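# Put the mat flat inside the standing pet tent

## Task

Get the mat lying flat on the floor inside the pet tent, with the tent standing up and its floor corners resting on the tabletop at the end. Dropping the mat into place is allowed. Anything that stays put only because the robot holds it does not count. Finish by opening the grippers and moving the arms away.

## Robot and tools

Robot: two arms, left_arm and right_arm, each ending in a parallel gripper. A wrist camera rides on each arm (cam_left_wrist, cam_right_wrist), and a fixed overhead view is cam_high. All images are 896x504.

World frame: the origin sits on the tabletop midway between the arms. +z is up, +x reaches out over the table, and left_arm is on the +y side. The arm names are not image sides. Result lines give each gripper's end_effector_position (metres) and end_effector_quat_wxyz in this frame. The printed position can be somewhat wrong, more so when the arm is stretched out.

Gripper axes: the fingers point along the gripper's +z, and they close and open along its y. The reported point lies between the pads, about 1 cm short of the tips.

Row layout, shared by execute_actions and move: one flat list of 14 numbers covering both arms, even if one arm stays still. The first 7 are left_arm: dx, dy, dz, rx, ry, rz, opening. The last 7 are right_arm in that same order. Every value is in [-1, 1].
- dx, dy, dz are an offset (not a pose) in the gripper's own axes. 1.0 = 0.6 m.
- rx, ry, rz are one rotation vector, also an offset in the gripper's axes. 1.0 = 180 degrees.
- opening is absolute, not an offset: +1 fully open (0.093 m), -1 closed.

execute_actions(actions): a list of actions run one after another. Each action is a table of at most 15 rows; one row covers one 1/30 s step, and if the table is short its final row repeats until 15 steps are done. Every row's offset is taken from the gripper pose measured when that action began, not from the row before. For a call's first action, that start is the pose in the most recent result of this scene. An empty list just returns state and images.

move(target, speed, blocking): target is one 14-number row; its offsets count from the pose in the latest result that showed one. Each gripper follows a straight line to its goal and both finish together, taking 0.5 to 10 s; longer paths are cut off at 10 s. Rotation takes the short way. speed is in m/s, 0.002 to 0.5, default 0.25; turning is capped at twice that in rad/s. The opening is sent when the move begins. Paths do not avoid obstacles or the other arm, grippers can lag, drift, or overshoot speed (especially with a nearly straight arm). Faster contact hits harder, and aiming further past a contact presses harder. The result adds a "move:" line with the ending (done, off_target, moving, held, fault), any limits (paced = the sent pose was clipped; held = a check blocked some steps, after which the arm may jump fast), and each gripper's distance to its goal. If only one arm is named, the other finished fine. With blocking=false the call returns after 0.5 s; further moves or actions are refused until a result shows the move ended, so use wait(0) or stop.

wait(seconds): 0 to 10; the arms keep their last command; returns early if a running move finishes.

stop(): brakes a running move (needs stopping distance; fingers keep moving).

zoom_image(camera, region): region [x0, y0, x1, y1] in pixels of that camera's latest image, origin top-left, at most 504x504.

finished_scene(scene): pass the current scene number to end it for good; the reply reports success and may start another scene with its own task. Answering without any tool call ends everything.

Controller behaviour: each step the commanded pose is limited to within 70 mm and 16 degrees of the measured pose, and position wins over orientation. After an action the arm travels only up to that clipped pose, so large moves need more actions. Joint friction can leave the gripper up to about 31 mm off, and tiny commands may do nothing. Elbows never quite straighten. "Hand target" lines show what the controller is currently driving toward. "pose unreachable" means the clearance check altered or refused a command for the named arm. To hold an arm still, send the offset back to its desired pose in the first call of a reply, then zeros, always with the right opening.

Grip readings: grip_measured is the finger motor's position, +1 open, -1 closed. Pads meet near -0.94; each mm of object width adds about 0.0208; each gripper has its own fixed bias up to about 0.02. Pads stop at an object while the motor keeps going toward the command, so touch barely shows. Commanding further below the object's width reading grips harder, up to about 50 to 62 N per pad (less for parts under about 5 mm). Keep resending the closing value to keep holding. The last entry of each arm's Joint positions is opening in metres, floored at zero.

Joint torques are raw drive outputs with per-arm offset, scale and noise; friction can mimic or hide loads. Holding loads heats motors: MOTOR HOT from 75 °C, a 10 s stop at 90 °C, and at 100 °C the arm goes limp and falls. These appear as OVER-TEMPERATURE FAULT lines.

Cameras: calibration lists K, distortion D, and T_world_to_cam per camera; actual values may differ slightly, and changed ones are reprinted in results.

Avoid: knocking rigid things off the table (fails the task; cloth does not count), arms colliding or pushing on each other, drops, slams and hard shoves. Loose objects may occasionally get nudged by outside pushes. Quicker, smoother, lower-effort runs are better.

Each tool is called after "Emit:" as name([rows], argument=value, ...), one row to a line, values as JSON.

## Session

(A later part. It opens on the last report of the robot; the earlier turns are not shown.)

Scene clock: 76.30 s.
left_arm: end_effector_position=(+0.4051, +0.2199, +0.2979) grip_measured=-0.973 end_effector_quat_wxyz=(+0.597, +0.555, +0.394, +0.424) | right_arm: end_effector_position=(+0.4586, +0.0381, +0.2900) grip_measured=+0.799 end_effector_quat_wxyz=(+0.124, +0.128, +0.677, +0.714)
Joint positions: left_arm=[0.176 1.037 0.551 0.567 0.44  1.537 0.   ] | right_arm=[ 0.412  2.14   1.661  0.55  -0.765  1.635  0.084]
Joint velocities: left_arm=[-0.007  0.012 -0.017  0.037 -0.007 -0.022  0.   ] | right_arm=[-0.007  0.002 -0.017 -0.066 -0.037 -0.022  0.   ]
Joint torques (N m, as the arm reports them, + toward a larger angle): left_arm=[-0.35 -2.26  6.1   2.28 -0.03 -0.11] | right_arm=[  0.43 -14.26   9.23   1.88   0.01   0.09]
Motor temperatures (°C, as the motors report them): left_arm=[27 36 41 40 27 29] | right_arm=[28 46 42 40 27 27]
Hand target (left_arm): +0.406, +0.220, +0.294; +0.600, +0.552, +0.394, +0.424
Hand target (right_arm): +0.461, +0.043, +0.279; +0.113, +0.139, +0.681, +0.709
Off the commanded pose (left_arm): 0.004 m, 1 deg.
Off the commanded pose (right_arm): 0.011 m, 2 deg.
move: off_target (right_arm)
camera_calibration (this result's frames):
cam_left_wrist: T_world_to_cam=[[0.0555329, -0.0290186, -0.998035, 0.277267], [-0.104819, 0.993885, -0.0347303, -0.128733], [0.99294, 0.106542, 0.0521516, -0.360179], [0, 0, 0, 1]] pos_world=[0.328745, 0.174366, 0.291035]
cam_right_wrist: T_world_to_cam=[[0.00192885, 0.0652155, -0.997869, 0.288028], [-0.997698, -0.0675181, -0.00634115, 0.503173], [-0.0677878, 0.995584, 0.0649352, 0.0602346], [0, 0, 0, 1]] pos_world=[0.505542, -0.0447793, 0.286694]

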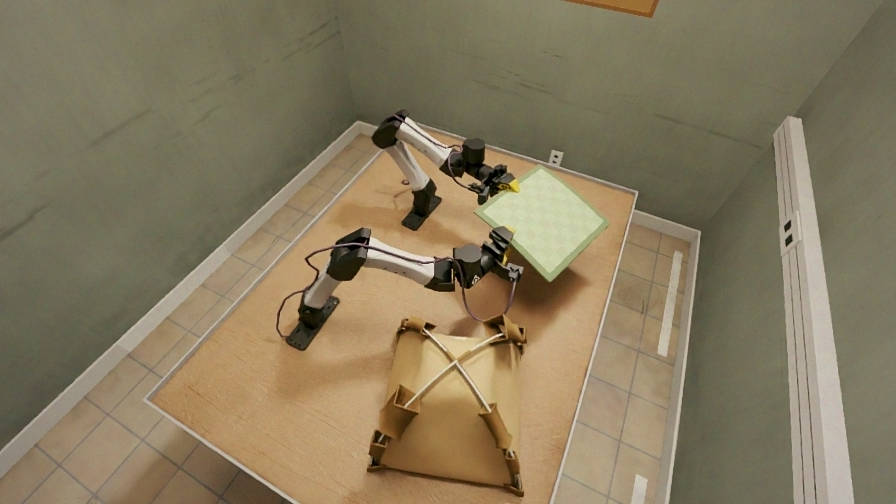

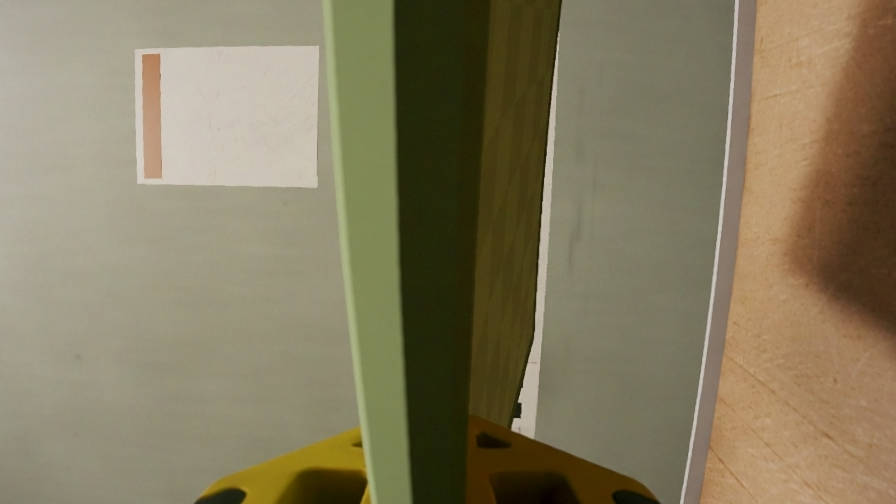

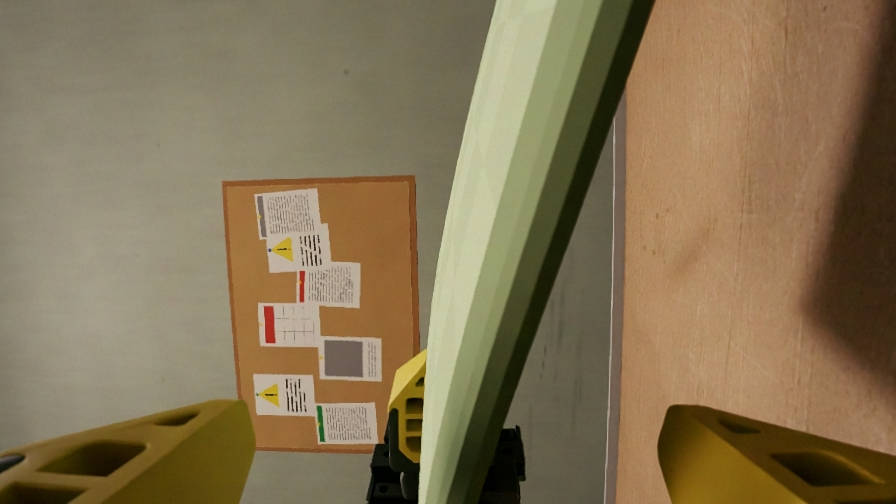

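Emit:
execute_actions(actions=[])

Scene clock: 78.20 s.
left_arm: end_effector_position=(+0.4051, +0.2199, +0.2982) grip_measured=-0.973 end_effector_quat_wxyz=(+0.598, +0.555, +0.393, +0.424) | right_arm: end_effector_position=(+0.4587, +0.0380, +0.2900) grip_measured=+0.799 end_effector_quat_wxyz=(+0.124, +0.128, +0.677, +0.714)
Joint positions: left_arm=[0.176 1.037 0.551 0.568 0.44  1.536 0.   ] | right_arm=[ 0.412  2.14   1.661  0.55  -0.765  1.635  0.084]
Joint velocities: left_arm=[-0.007  0.022  0.007  0.007 -0.007 -0.037  0.   ] | right_arm=[ 0.002  0.007  0.007 -0.022  0.037 -0.007  0.001]
Joint torques (N m, as the arm reports them, + toward a larger angle): left_arm=[-0.34 -2.27  6.11  2.3  -0.04 -0.12] | right_arm=[  0.42 -14.29   9.2    1.86   0.     0.08]
Motor temperatures (°C, as the motors report them): left_arm=[27 35 41 40 27 29] | right_arm=[28 46 42 40 27 27]
Hand target (left_arm): +0.406, +0.220, +0.294; +0.600, +0.552, +0.394, +0.424
Hand target (right_arm): +0.461, +0.043, +0.279; +0.113, +0.139, +0.681, +0.709
Off the commanded pose (left_arm): 0.004 m, 1 deg.
Off the commanded pose (right_arm): 0.011 m, 2 deg.
camera_calibration (this result's frames):
cam_left_wrist: T_world_to_cam=[[0.0569212, -0.0292194, -0.997951, 0.277069], [-0.104742, 0.993881, -0.0350746, -0.128649], [0.992869, 0.106524, 0.0535124, -0.360542], [0, 0, 0, 1]] pos_world=[0.328725, 0.174364, 0.291282]
cam_right_wrist: T_world_to_cam=[[0.00158493, 0.0653729, -0.99786, 0.288182], [-0.997724, -0.0671569, -0.00598438, 0.503126], [-0.0674044, 0.995598, 0.0651177, 0.0600318], [0, 0, 0, 1]] pos_world=[0.505571, -0.0448184, 0.286667]

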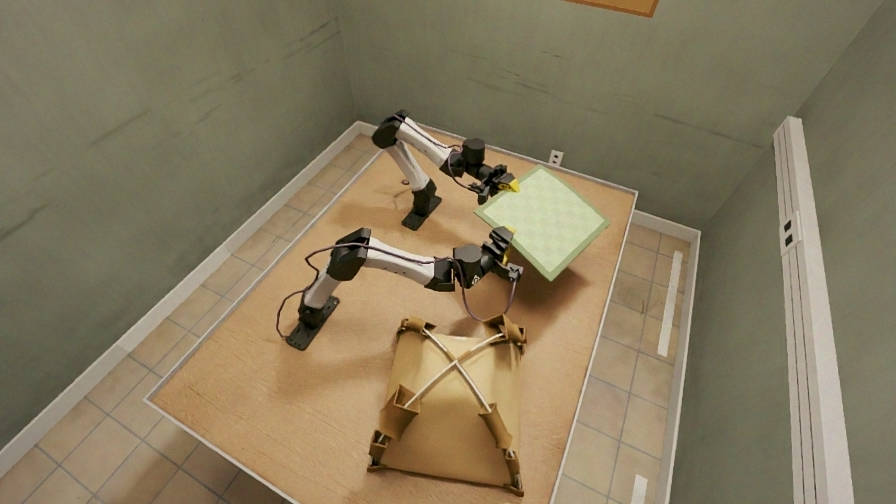

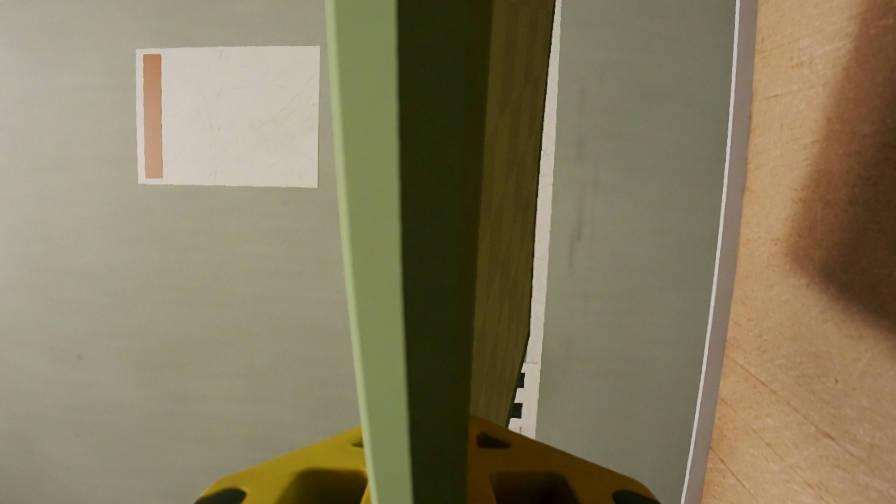

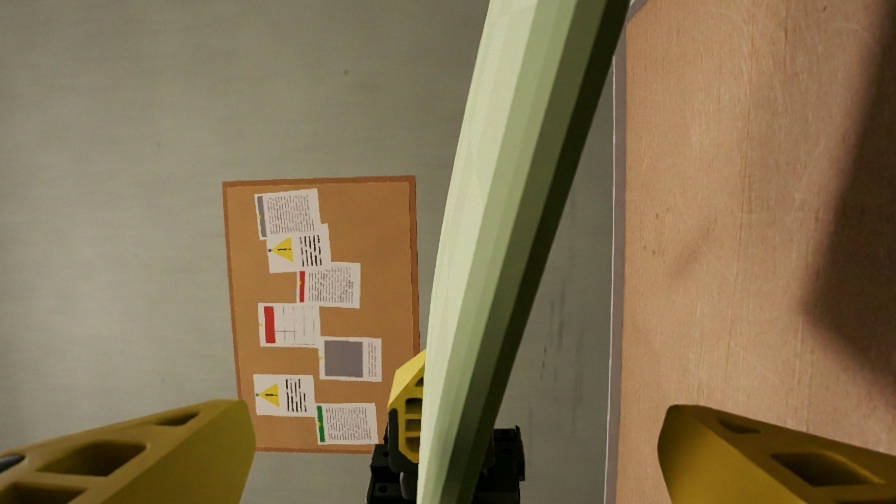

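Emit:
execute_actions([
  [[0,0,0,0,0,0,-1, 0,0,0.035,0,0,0,0.8]],
  [[0,0,0,0,0,0,-1, 0,0,0,0,0,0,-1]],
  [[0,0,0,0,0,0,-1, 0,0,0,0,0,0,-1]],
])

Scene clock: 80.13 s.
left_arm: end_effector_position=(+0.4055, +0.2199, +0.2923) grip_measured=-0.973 end_effector_quat_wxyz=(+0.593, +0.559, +0.402, +0.417) | right_arm: end_effector_position=(+0.4603, +0.0527, +0.3079) grip_measured=-0.989 end_effector_quat_wxyz=(+0.135, +0.114, +0.667, +0.724)
Joint positions: left_arm=[0.176 1.037 0.551 0.542 0.44  1.536 0.   ] | right_arm=[ 0.437  2.169  1.743  0.542 -0.743  1.635  0.   ]
Joint velocities: left_arm=[-0.022 -0.002  0.012  0.037  0.007 -0.051  0.   ] | right_arm=[ 0.012  0.007 -0.002  0.007  0.037 -0.007  0.   ]
Joint torques (N m, as the arm reports them, + toward a larger angle): left_arm=[-0.24 -3.29  7.15  2.03  0.   -0.04] | right_arm=[ -0.24 -16.69   8.41   2.02  -0.05  -0.01]
Motor temperatures (°C, as the motors report them): left_arm=[27 35 41 40 27 29] | right_arm=[28 47 42 40 27 27]
Hand target (left_arm): +0.405, +0.220, +0.293; +0.594, +0.559, +0.401, +0.417
Hand target (right_arm): +0.460, +0.053, +0.308; +0.135, +0.114, +0.667, +0.724
Off the commanded pose (left_arm): 0.000 m, 0 deg.
Off the commanded pose (right_arm): 0.000 m, 0 deg.
camera_calibration (this result's frames):
cam_left_wrist: T_world_to_cam=[[0.0311607, -0.0319256, -0.999004, 0.282549], [-0.105647, 0.993786, -0.0350542, -0.128472], [0.993915, 0.106634, 0.0275942, -0.353509], [0, 0, 0, 1]] pos_world=[0.328981, 0.17439, 0.287519]
cam_right_wrist: T_world_to_cam=[[0.0406906, 0.0870498, -0.995373, 0.28517], [-0.996439, -0.0700948, -0.0468643, 0.51802], [-0.07385, 0.993735, 0.0838876, 0.0416383], [0, 0, 0, 1]] pos_world=[0.507647, -0.0298909, 0.304635]

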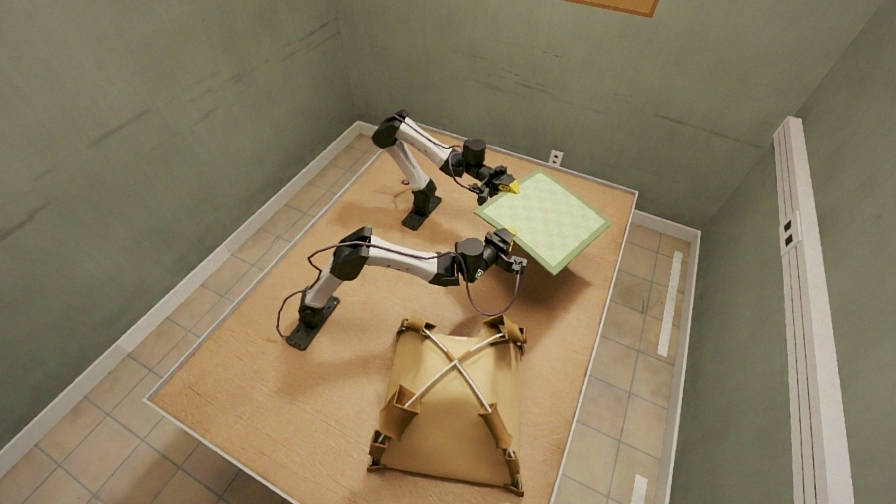

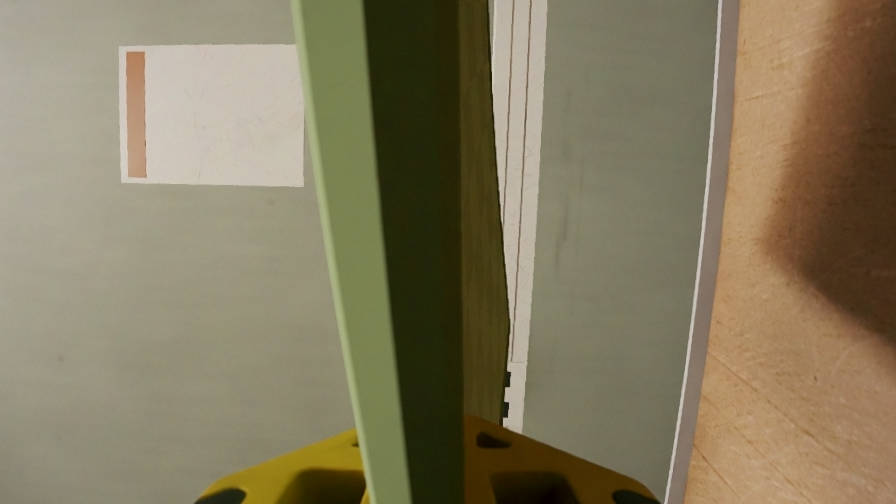

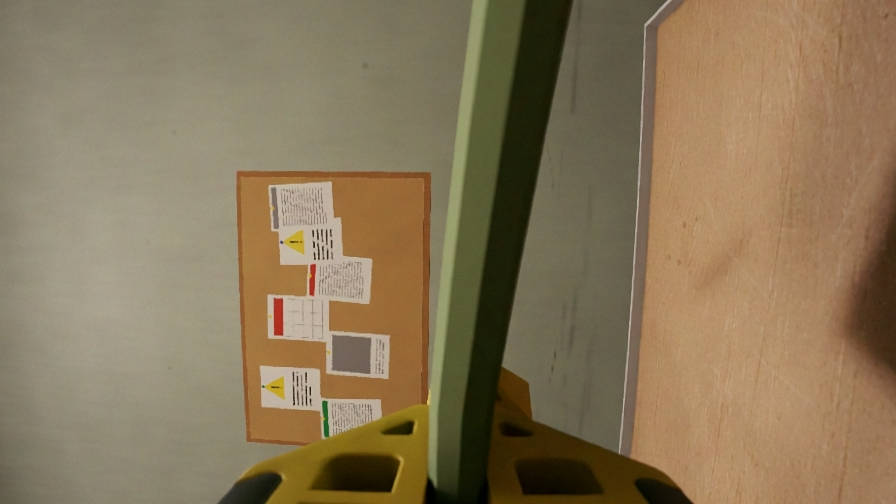

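Emit:
zoom_image(camera="cam_high", region=[440, 140, 640, 300])

Region (440, 140, 640, 300) of cam_high's 896x504 image, scaled by 2.520, with more detail than that image has; it fills the top 403 rows of this view, and the rest is white.

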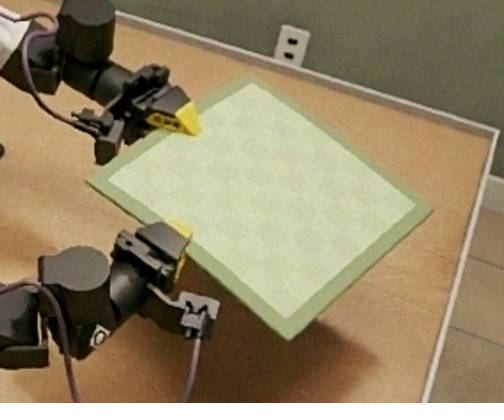

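Emit:
execute_actions([
  [[0,0,0,0,0,0,-0.1, 0,0,0,0,0,0,-1]],
])

Emit:
move(target=[0.19,0.01,0,0,0,0,-0.1, 0,0,0,0,0,0,-1], speed=0.12)

Scene clock: 82.50 s.
left_arm: end_effector_position=(+0.4055, +0.2199, +0.2922) grip_measured=-0.101 end_effector_quat_wxyz=(+0.593, +0.560, +0.402, +0.417) | right_arm: end_effector_position=(+0.4603, +0.0527, +0.3079) grip_measured=-0.989 end_effector_quat_wxyz=(+0.135, +0.114, +0.667, +0.724)
Joint positions: left_arm=[0.176 1.037 0.551 0.542 0.44  1.536 0.04 ] | right_arm=[ 0.437  2.169  1.743  0.542 -0.743  1.635  0.   ]
Joint velocities: left_arm=[ 0.002 -0.017 -0.017 -0.037 -0.007 -0.051 -0.001] | right_arm=[ 0.002 -0.012 -0.007  0.007  0.007  0.066  0.   ]
Joint torques (N m, as the arm reports them, + toward a larger angle): left_arm=[-0.26 -3.34  7.15  2.02  0.   -0.04] | right_arm=[ -0.15 -16.68   8.5    2.02  -0.05   0.01]
Motor temperatures (°C, as the motors report them): left_arm=[27 35 41 40 27 29] | right_arm=[28 49 43 40 27 27]
Hand target (left_arm): +0.405, +0.220, +0.292; +0.593, +0.559, +0.402, +0.417
Hand target (right_arm): +0.460, +0.053, +0.308; +0.135, +0.114, +0.667, +0.724
Off the commanded pose (left_arm): 0.000 m, 0 deg.
Off the commanded pose (right_arm): 0.000 m, 0 deg.
camera_calibration (this result's frames):
cam_left_wrist: T_world_to_cam=[[0.0304026, -0.0320053, -0.999025, 0.282708], [-0.105673, 0.993783, -0.0350532, -0.128467], [0.993936, 0.106636, 0.0268315, -0.3533], [0, 0, 0, 1]] pos_world=[0.328987, 0.174391, 0.287409]
cam_right_wrist: T_world_to_cam=[[0.0406906, 0.0870498, -0.995373, 0.28517], [-0.996439, -0.0700948, -0.0468643, 0.51802], [-0.07385, 0.993735, 0.0838876, 0.0416383], [0, 0, 0, 1]] pos_world=[0.507647, -0.0298909, 0.304635]

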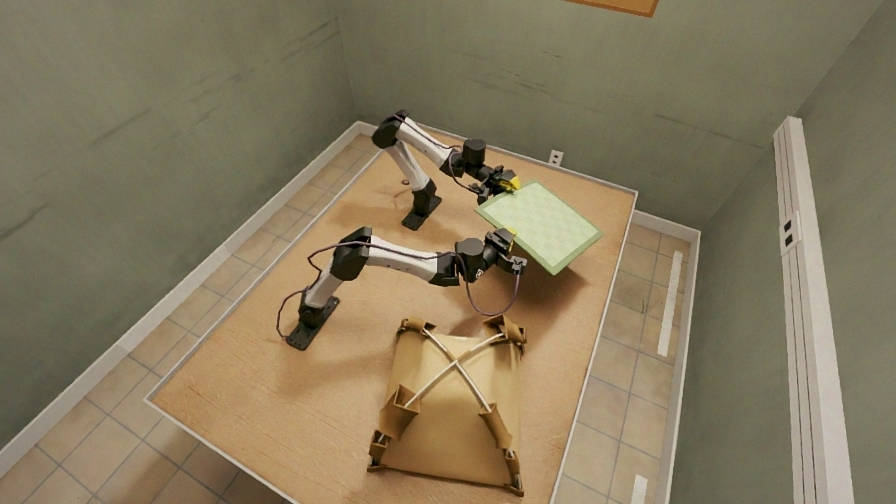

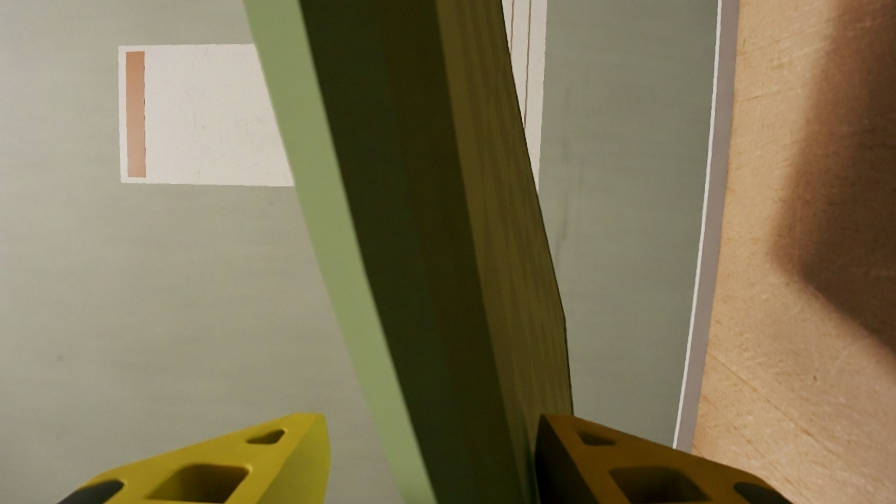

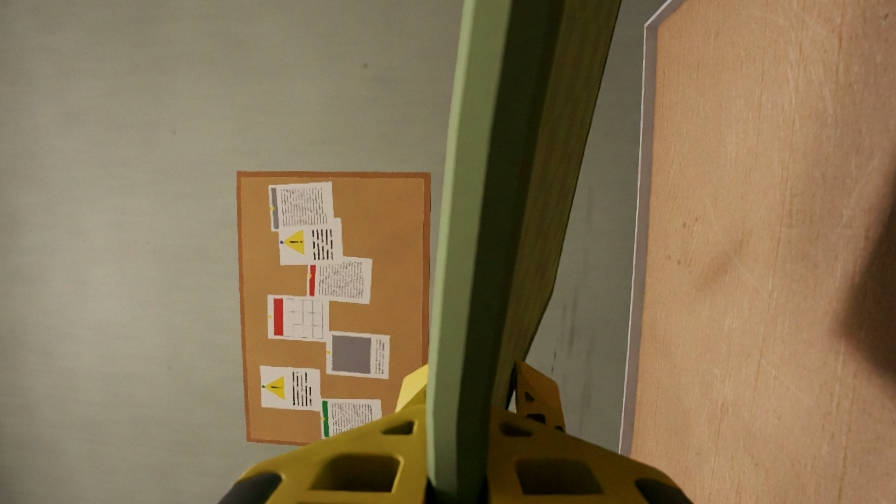

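Scene clock: 83.97 s.
left_arm: end_effector_position=(+0.4386, +0.3268, +0.2854) grip_measured=-0.101 end_effector_quat_wxyz=(+0.586, +0.563, +0.412, +0.412) | right_arm: end_effector_position=(+0.4603, +0.0527, +0.3079) grip_measured=-0.989 end_effector_quat_wxyz=(+0.135, +0.114, +0.667, +0.724)
Joint positions: left_arm=[0.565 1.336 0.723 0.65  0.82  1.525 0.04 ] | right_arm=[ 0.437  2.169  1.743  0.542 -0.743  1.635  0.   ]
Joint velocities: left_arm=[-0.002  0.022  0.027  0.022  0.066 -0.081 -0.001] | right_arm=[ 0.007 -0.002 -0.007  0.066  0.066  0.037  0.   ]
Joint torques (N m, as the arm reports them, + toward a larger angle): left_arm=[ 0.15 -4.69  8.53  2.02  0.15 -0.15] | right_arm=[ -0.18 -16.68   8.47   2.    -0.05  -0.01]
Motor temperatures (°C, as the motors report them): left_arm=[27 35 41 40 27 29] | right_arm=[28 49 43 40 27 27]
Hand target (left_arm): +0.441, +0.329, +0.295; +0.590, +0.562, +0.401, +0.417
Hand target (right_arm): +0.460, +0.053, +0.308; +0.135, +0.114, +0.667, +0.724
Off the commanded pose (left_arm): 0.012 m, 2 deg.
Off the commanded pose (right_arm): 0.000 m, 0 deg.
move: off_target (left_arm)
camera_calibration (this result's frames):
cam_left_wrist: T_world_to_cam=[[0.00390992, -0.0313834, -0.9995, 0.289904], [-0.115612, 0.992791, -0.031625, -0.227741], [0.993287, 0.115677, 0.000253442, -0.392549], [0, 0, 0, 1]] pos_world=[0.362451, 0.280607, 0.282656]
cam_right_wrist: T_world_to_cam=[[0.0406906, 0.0870498, -0.995373, 0.28517], [-0.996439, -0.0700948, -0.0468643, 0.51802], [-0.07385, 0.993735, 0.0838876, 0.0416383], [0, 0, 0, 1]] pos_world=[0.507647, -0.0298909, 0.304635]

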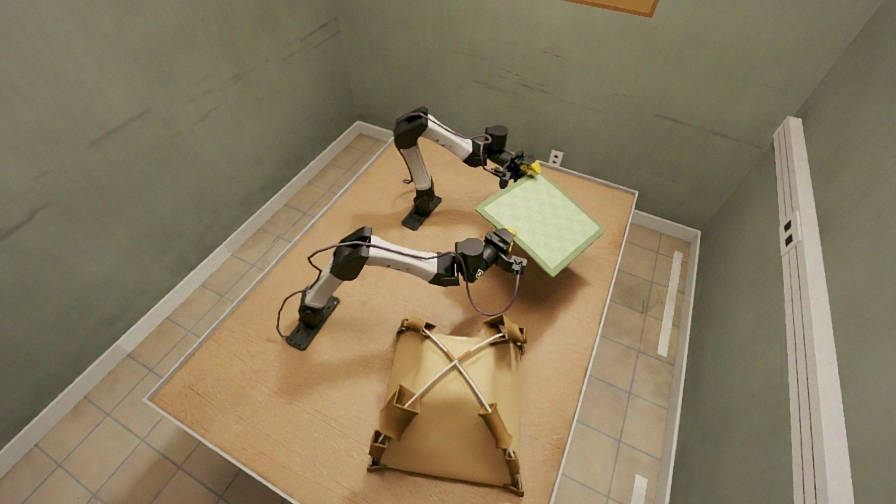

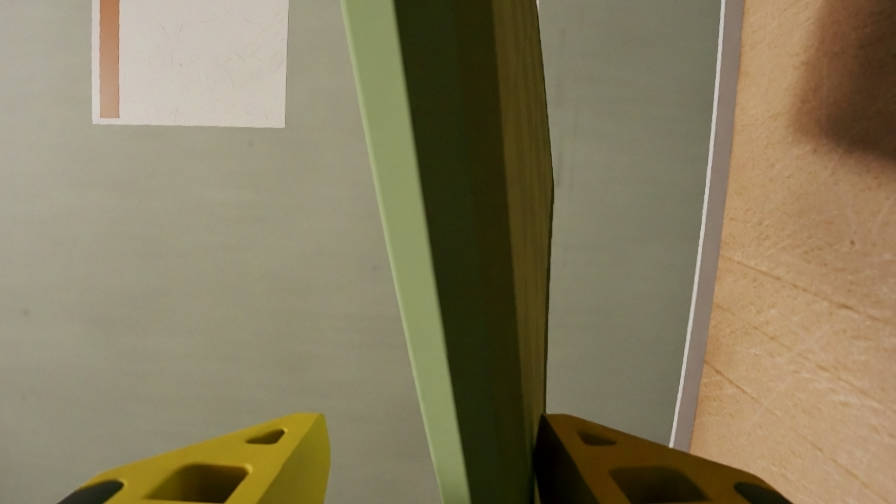

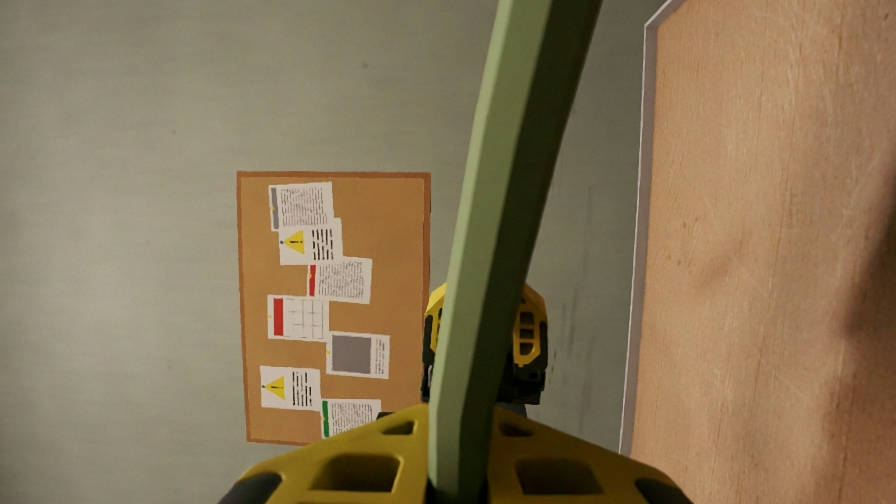

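Emit:
zoom_image(camera="cam_high", region=[460, 130, 620, 290])

Region (460, 130, 620, 290) of cam_high's 896x504 image, scaled by 3.150, with more detail than that image has.

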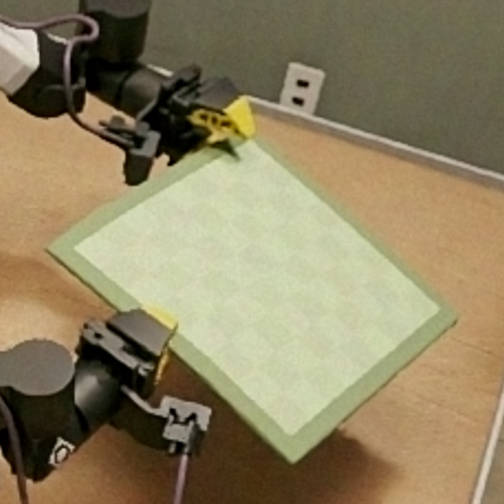

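Emit:
execute_actions([
  [[0.005,0.02,0.035,0,0,0,-0.1, 0,0,0,0,0,0,-1]],
  [[0,0.01,0,0,0,0,-1, 0,0,0,0,0,0,-1]],
  [[0,0,0,0,0,0,-1, 0,0,0,0,0,0,-1]],
])

Emit:
zoom_image(camera="cam_high", region=[460, 130, 620, 290])

Scene clock: 86.50 s.
left_arm: end_effector_position=(+0.4540, +0.3217, +0.2877) grip_measured=-0.973 end_effector_quat_wxyz=(+0.586, +0.566, +0.423, +0.397) | right_arm: end_effector_position=(+0.4604, +0.0527, +0.3079) grip_measured=-0.989 end_effector_quat_wxyz=(+0.135, +0.114, +0.667, +0.724)
Joint positions: left_arm=[0.526 1.373 0.79  0.585 0.789 1.524 0.   ] | right_arm=[ 0.437  2.169  1.743  0.542 -0.743  1.635  0.   ]
Joint velocities: left_arm=[ 0.002  0.002  0.007  0.037 -0.007  0.007  0.   ] | right_arm=[-0.007 -0.017 -0.017 -0.007 -0.051  0.022  0.   ]
Joint torques (N m, as the arm reports them, + toward a larger angle): left_arm=[-0.24 -6.32  6.85  1.86  0.03 -0.04] | right_arm=[ -0.25 -16.68   8.42   2.    -0.05  -0.01]
Motor temperatures (°C, as the motors report them): left_arm=[27 35 42 40 27 29] | right_arm=[28 51 43 40 27 27]
Hand target (left_arm): +0.454, +0.322, +0.288; +0.586, +0.566, +0.422, +0.397
Hand target (right_arm): +0.460, +0.053, +0.308; +0.135, +0.114, +0.667, +0.724
Off the commanded pose (left_arm): 0.000 m, 0 deg.
Off the commanded pose (right_arm): 0.000 m, 0 deg.
camera_calibration (this result's frames):
cam_left_wrist: T_world_to_cam=[[-0.0282563, -0.0488922, -0.998404, 0.311864], [-0.108877, 0.993011, -0.0455467, -0.219913], [0.993654, 0.107416, -0.033382, -0.395021], [0, 0, 0, 1]] pos_world=[0.377383, 0.276056, 0.288164]
cam_right_wrist: T_world_to_cam=[[0.0407038, 0.0870735, -0.99537, 0.285167], [-0.996466, -0.0697154, -0.0468472, 0.518066], [-0.0734718, 0.99376, 0.0839282, 0.0414768], [0, 0, 0, 1]] pos_world=[0.507675, -0.0299313, 0.304635]

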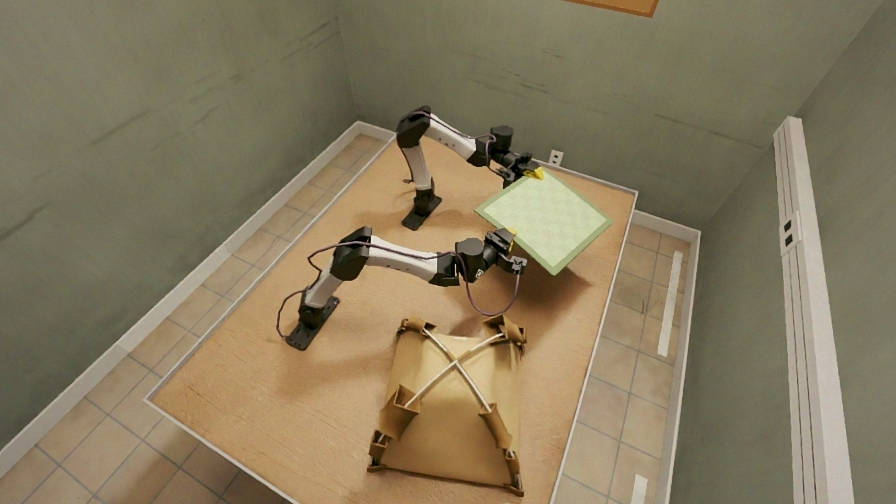

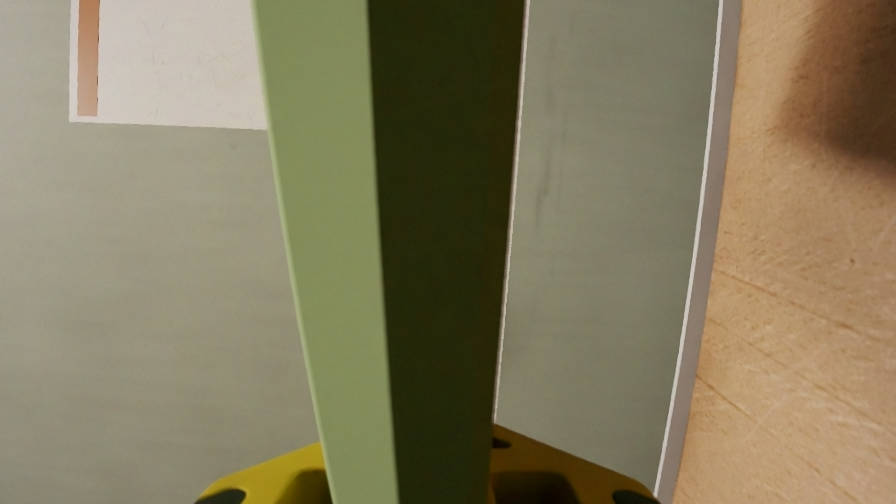

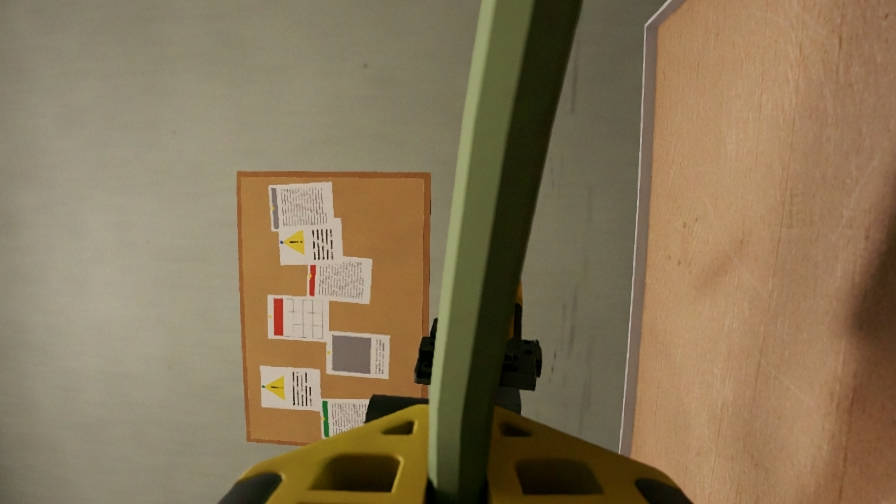

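Region (460, 130, 620, 290) of cam_high's 896x504 image, scaled by 3.150, with more detail than that image has.

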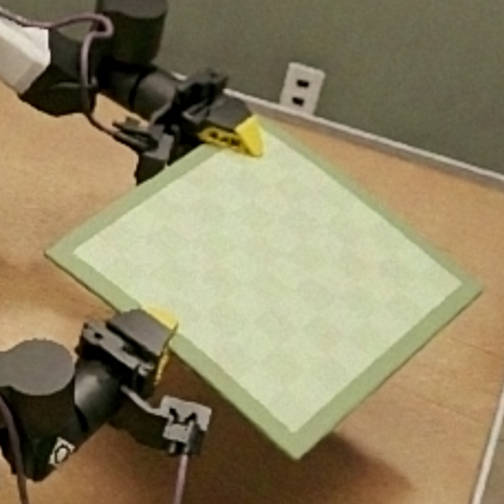

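Emit:
execute_actions([
  [[0,0,0,0,0,0,-0.45, 0,0,0,0,0,0,-1],[0,0,0,0,0,0,-0.45, 0,0,0,0,0,0,-1],[0,0,0,0,0,0,-0.45, 0,0,0,0,0,0,-1],[0,0,0,0,0,0,-0.45, 0,0,0,0,0,0,-1],[0,0,0,0,0,0,-0.45, 0,0,0,0,0,0,-1],[0,0,0,0,0,0,-0.45, 0,0,0,0,0,0,-1],[0,0,0,0,0,0,-0.45, 0,0,0,0,0,0,-1],[0.01,0.005,0,0,0,0,-0.45, 0,0,0,0,0,0,-1],[0.02,0.01,0,0,0,0,-0.45, 0,0,0,0,0,0,-1],[0.03,0.01,-0.005,0,0,0,-0.45, 0,0,0,0,0,0,-1]],
])

Emit:
wait(seconds=0.3)

Scene clock: 88.70 s.
left_arm: end_effector_position=(+0.4543, +0.3395, +0.2873) grip_measured=-0.451 end_effector_quat_wxyz=(+0.582, +0.563, +0.431, +0.399) | right_arm: end_effector_position=(+0.4604, +0.0527, +0.3079) grip_measured=-0.989 end_effector_quat_wxyz=(+0.135, +0.114, +0.667, +0.724)
Joint positions: left_arm=[0.574 1.398 0.815 0.576 0.819 1.524 0.024] | right_arm=[ 0.437  2.169  1.743  0.542 -0.743  1.635  0.   ]
Joint velocities: left_arm=[ 0.002  0.032  0.002 -0.125  0.037 -0.037  0.   ] | right_arm=[-0.007  0.002  0.002  0.037  0.037 -0.022  0.   ]
Joint torques (N m, as the arm reports them, + toward a larger angle): left_arm=[ 0.09 -5.51  8.55  1.86  0.19 -0.03] | right_arm=[ -0.14 -16.69   8.4    2.02  -0.04  -0.02]
Motor temperatures (°C, as the motors report them): left_arm=[27 34 42 40 27 29] | right_arm=[28 52 43 40 27 27]
Hand target (left_arm): +0.457, +0.340, +0.292; +0.585, +0.567, +0.423, +0.397
Hand target (right_arm): +0.460, +0.053, +0.308; +0.135, +0.114, +0.667, +0.724
Off the commanded pose (left_arm): 0.006 m, 1 deg.
Off the commanded pose (right_arm): 0.000 m, 0 deg.
camera_calibration (this result's frames):
cam_left_wrist: T_world_to_cam=[[-0.0350654, -0.0535809, -0.997948, 0.316917], [-0.127025, 0.990702, -0.0487285, -0.227685], [0.991279, 0.125056, -0.0415455, -0.39986], [0, 0, 0, 1]] pos_world=[0.378564, 0.292553, 0.28856]
cam_right_wrist: T_world_to_cam=[[0.0407038, 0.0870735, -0.99537, 0.285167], [-0.996466, -0.0697154, -0.0468472, 0.518066], [-0.0734718, 0.99376, 0.0839282, 0.0414768], [0, 0, 0, 1]] pos_world=[0.507675, -0.0299313, 0.304635]

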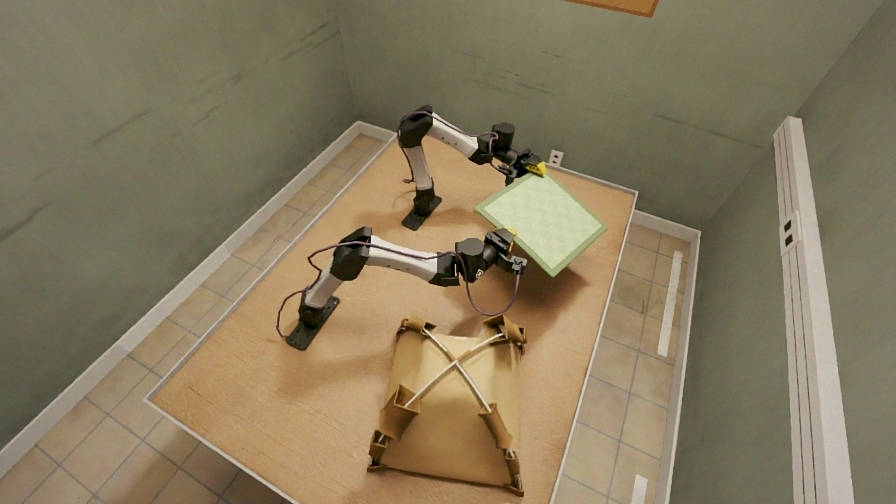

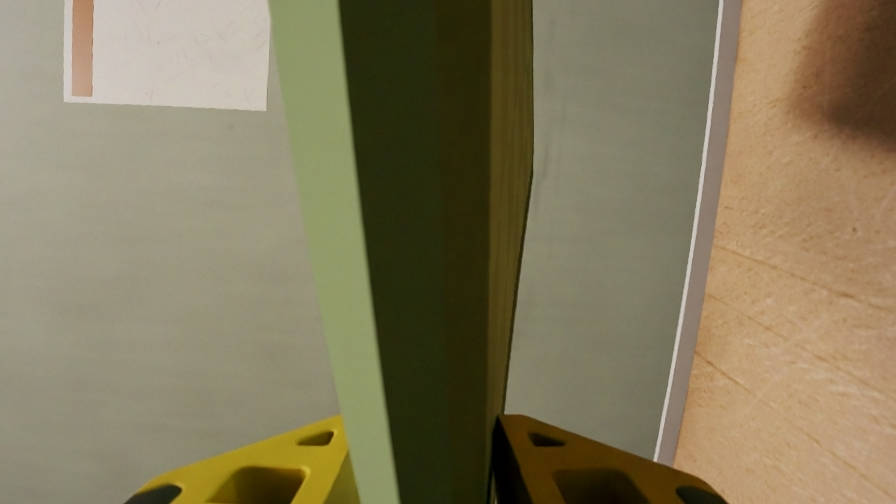

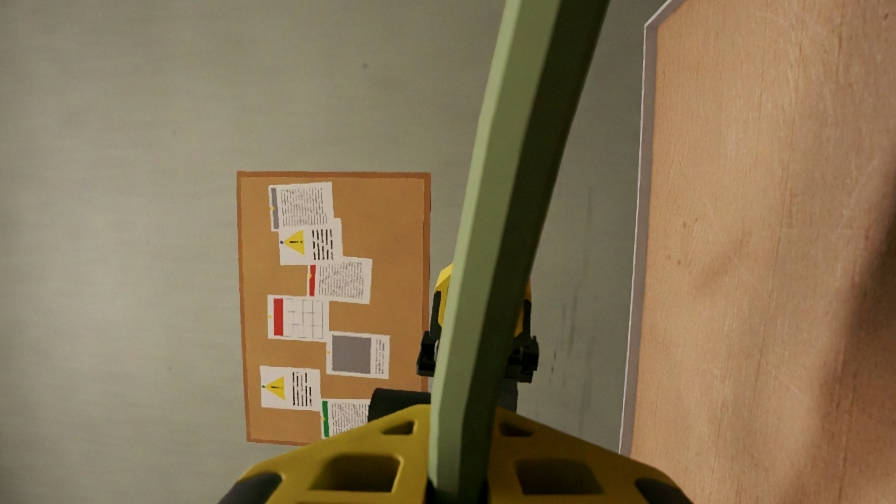

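Scene clock: 89.00 s.
left_arm: end_effector_position=(+0.4539, +0.3383, +0.2866) grip_measured=-0.451 end_effector_quat_wxyz=(+0.583, +0.565, +0.430, +0.395) | right_arm: end_effector_position=(+0.4604, +0.0527, +0.3079) grip_measured=-0.989 end_effector_quat_wxyz=(+0.135, +0.114, +0.667, +0.724)
Joint positions: left_arm=[0.574 1.398 0.815 0.573 0.827 1.524 0.024] | right_arm=[ 0.437  2.169  1.743  0.542 -0.743  1.635  0.   ]
Joint velocities: left_arm=[-0.007 -0.022 -0.012  0.022 -0.007 -0.022 -0.001] | right_arm=[ 0.002  0.022 -0.012 -0.051 -0.081  0.007  0.   ]
Joint torques (N m, as the arm reports them, + toward a larger angle): left_arm=[ 0.04 -5.46  8.57  1.85  0.16 -0.03] | right_arm=[ -0.25 -16.68   8.39   2.    -0.05  -0.01]
Motor temperatures (°C, as the motors report them): left_arm=[27 34 42 40 27 29] | right_arm=[28 52 43 40 27 27]
Hand target (left_arm): +0.457, +0.340, +0.292; +0.585, +0.567, +0.423, +0.397
Hand target (right_arm): +0.460, +0.053, +0.308; +0.135, +0.114, +0.667, +0.724
Off the commanded pose (left_arm): 0.007 m, 1 deg.
Off the commanded pose (right_arm): 0.000 m, 0 deg.
wait: 0.30 s; at rest by 0.17 s
camera_calibration (this result's frames):
cam_left_wrist: T_world_to_cam=[[-0.0384661, -0.0550029, -0.997745, 0.318094], [-0.119232, 0.991603, -0.0500675, -0.229985], [0.992121, 0.117038, -0.0447012, -0.39613], [0, 0, 0, 1]] pos_world=[0.377823, 0.291913, 0.288154]
cam_right_wrist: T_world_to_cam=[[0.0407038, 0.0870735, -0.99537, 0.285167], [-0.996466, -0.0697154, -0.0468472, 0.518066], [-0.0734718, 0.99376, 0.0839282, 0.0414768], [0, 0, 0, 1]] pos_world=[0.507675, -0.0299313, 0.304635]

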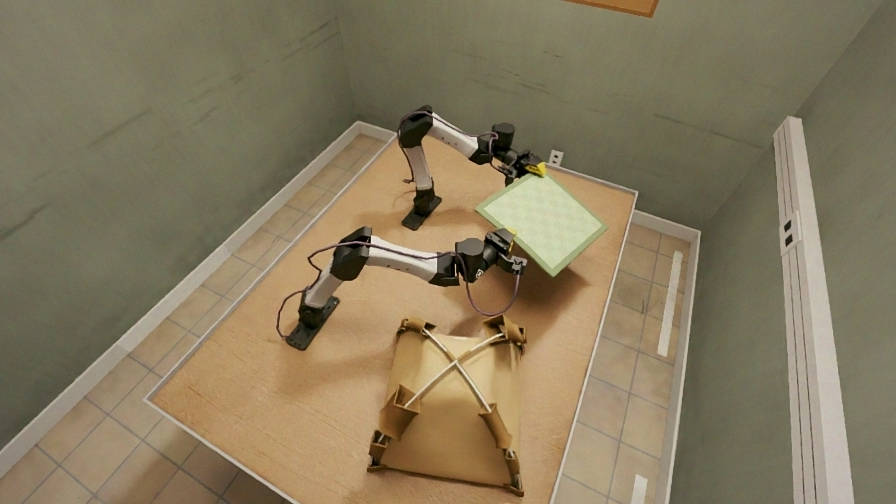

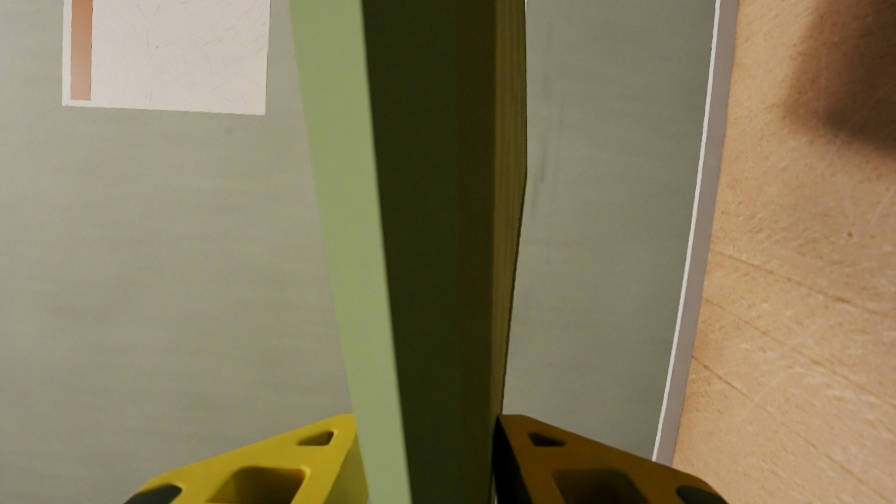

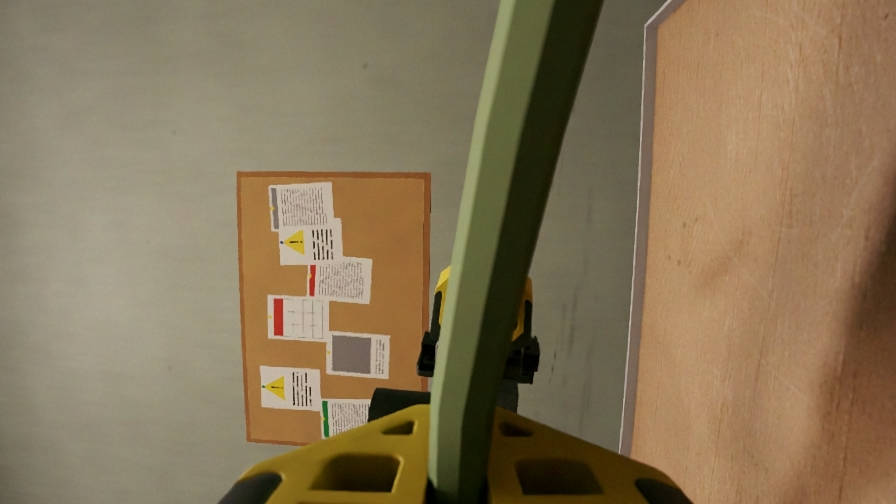

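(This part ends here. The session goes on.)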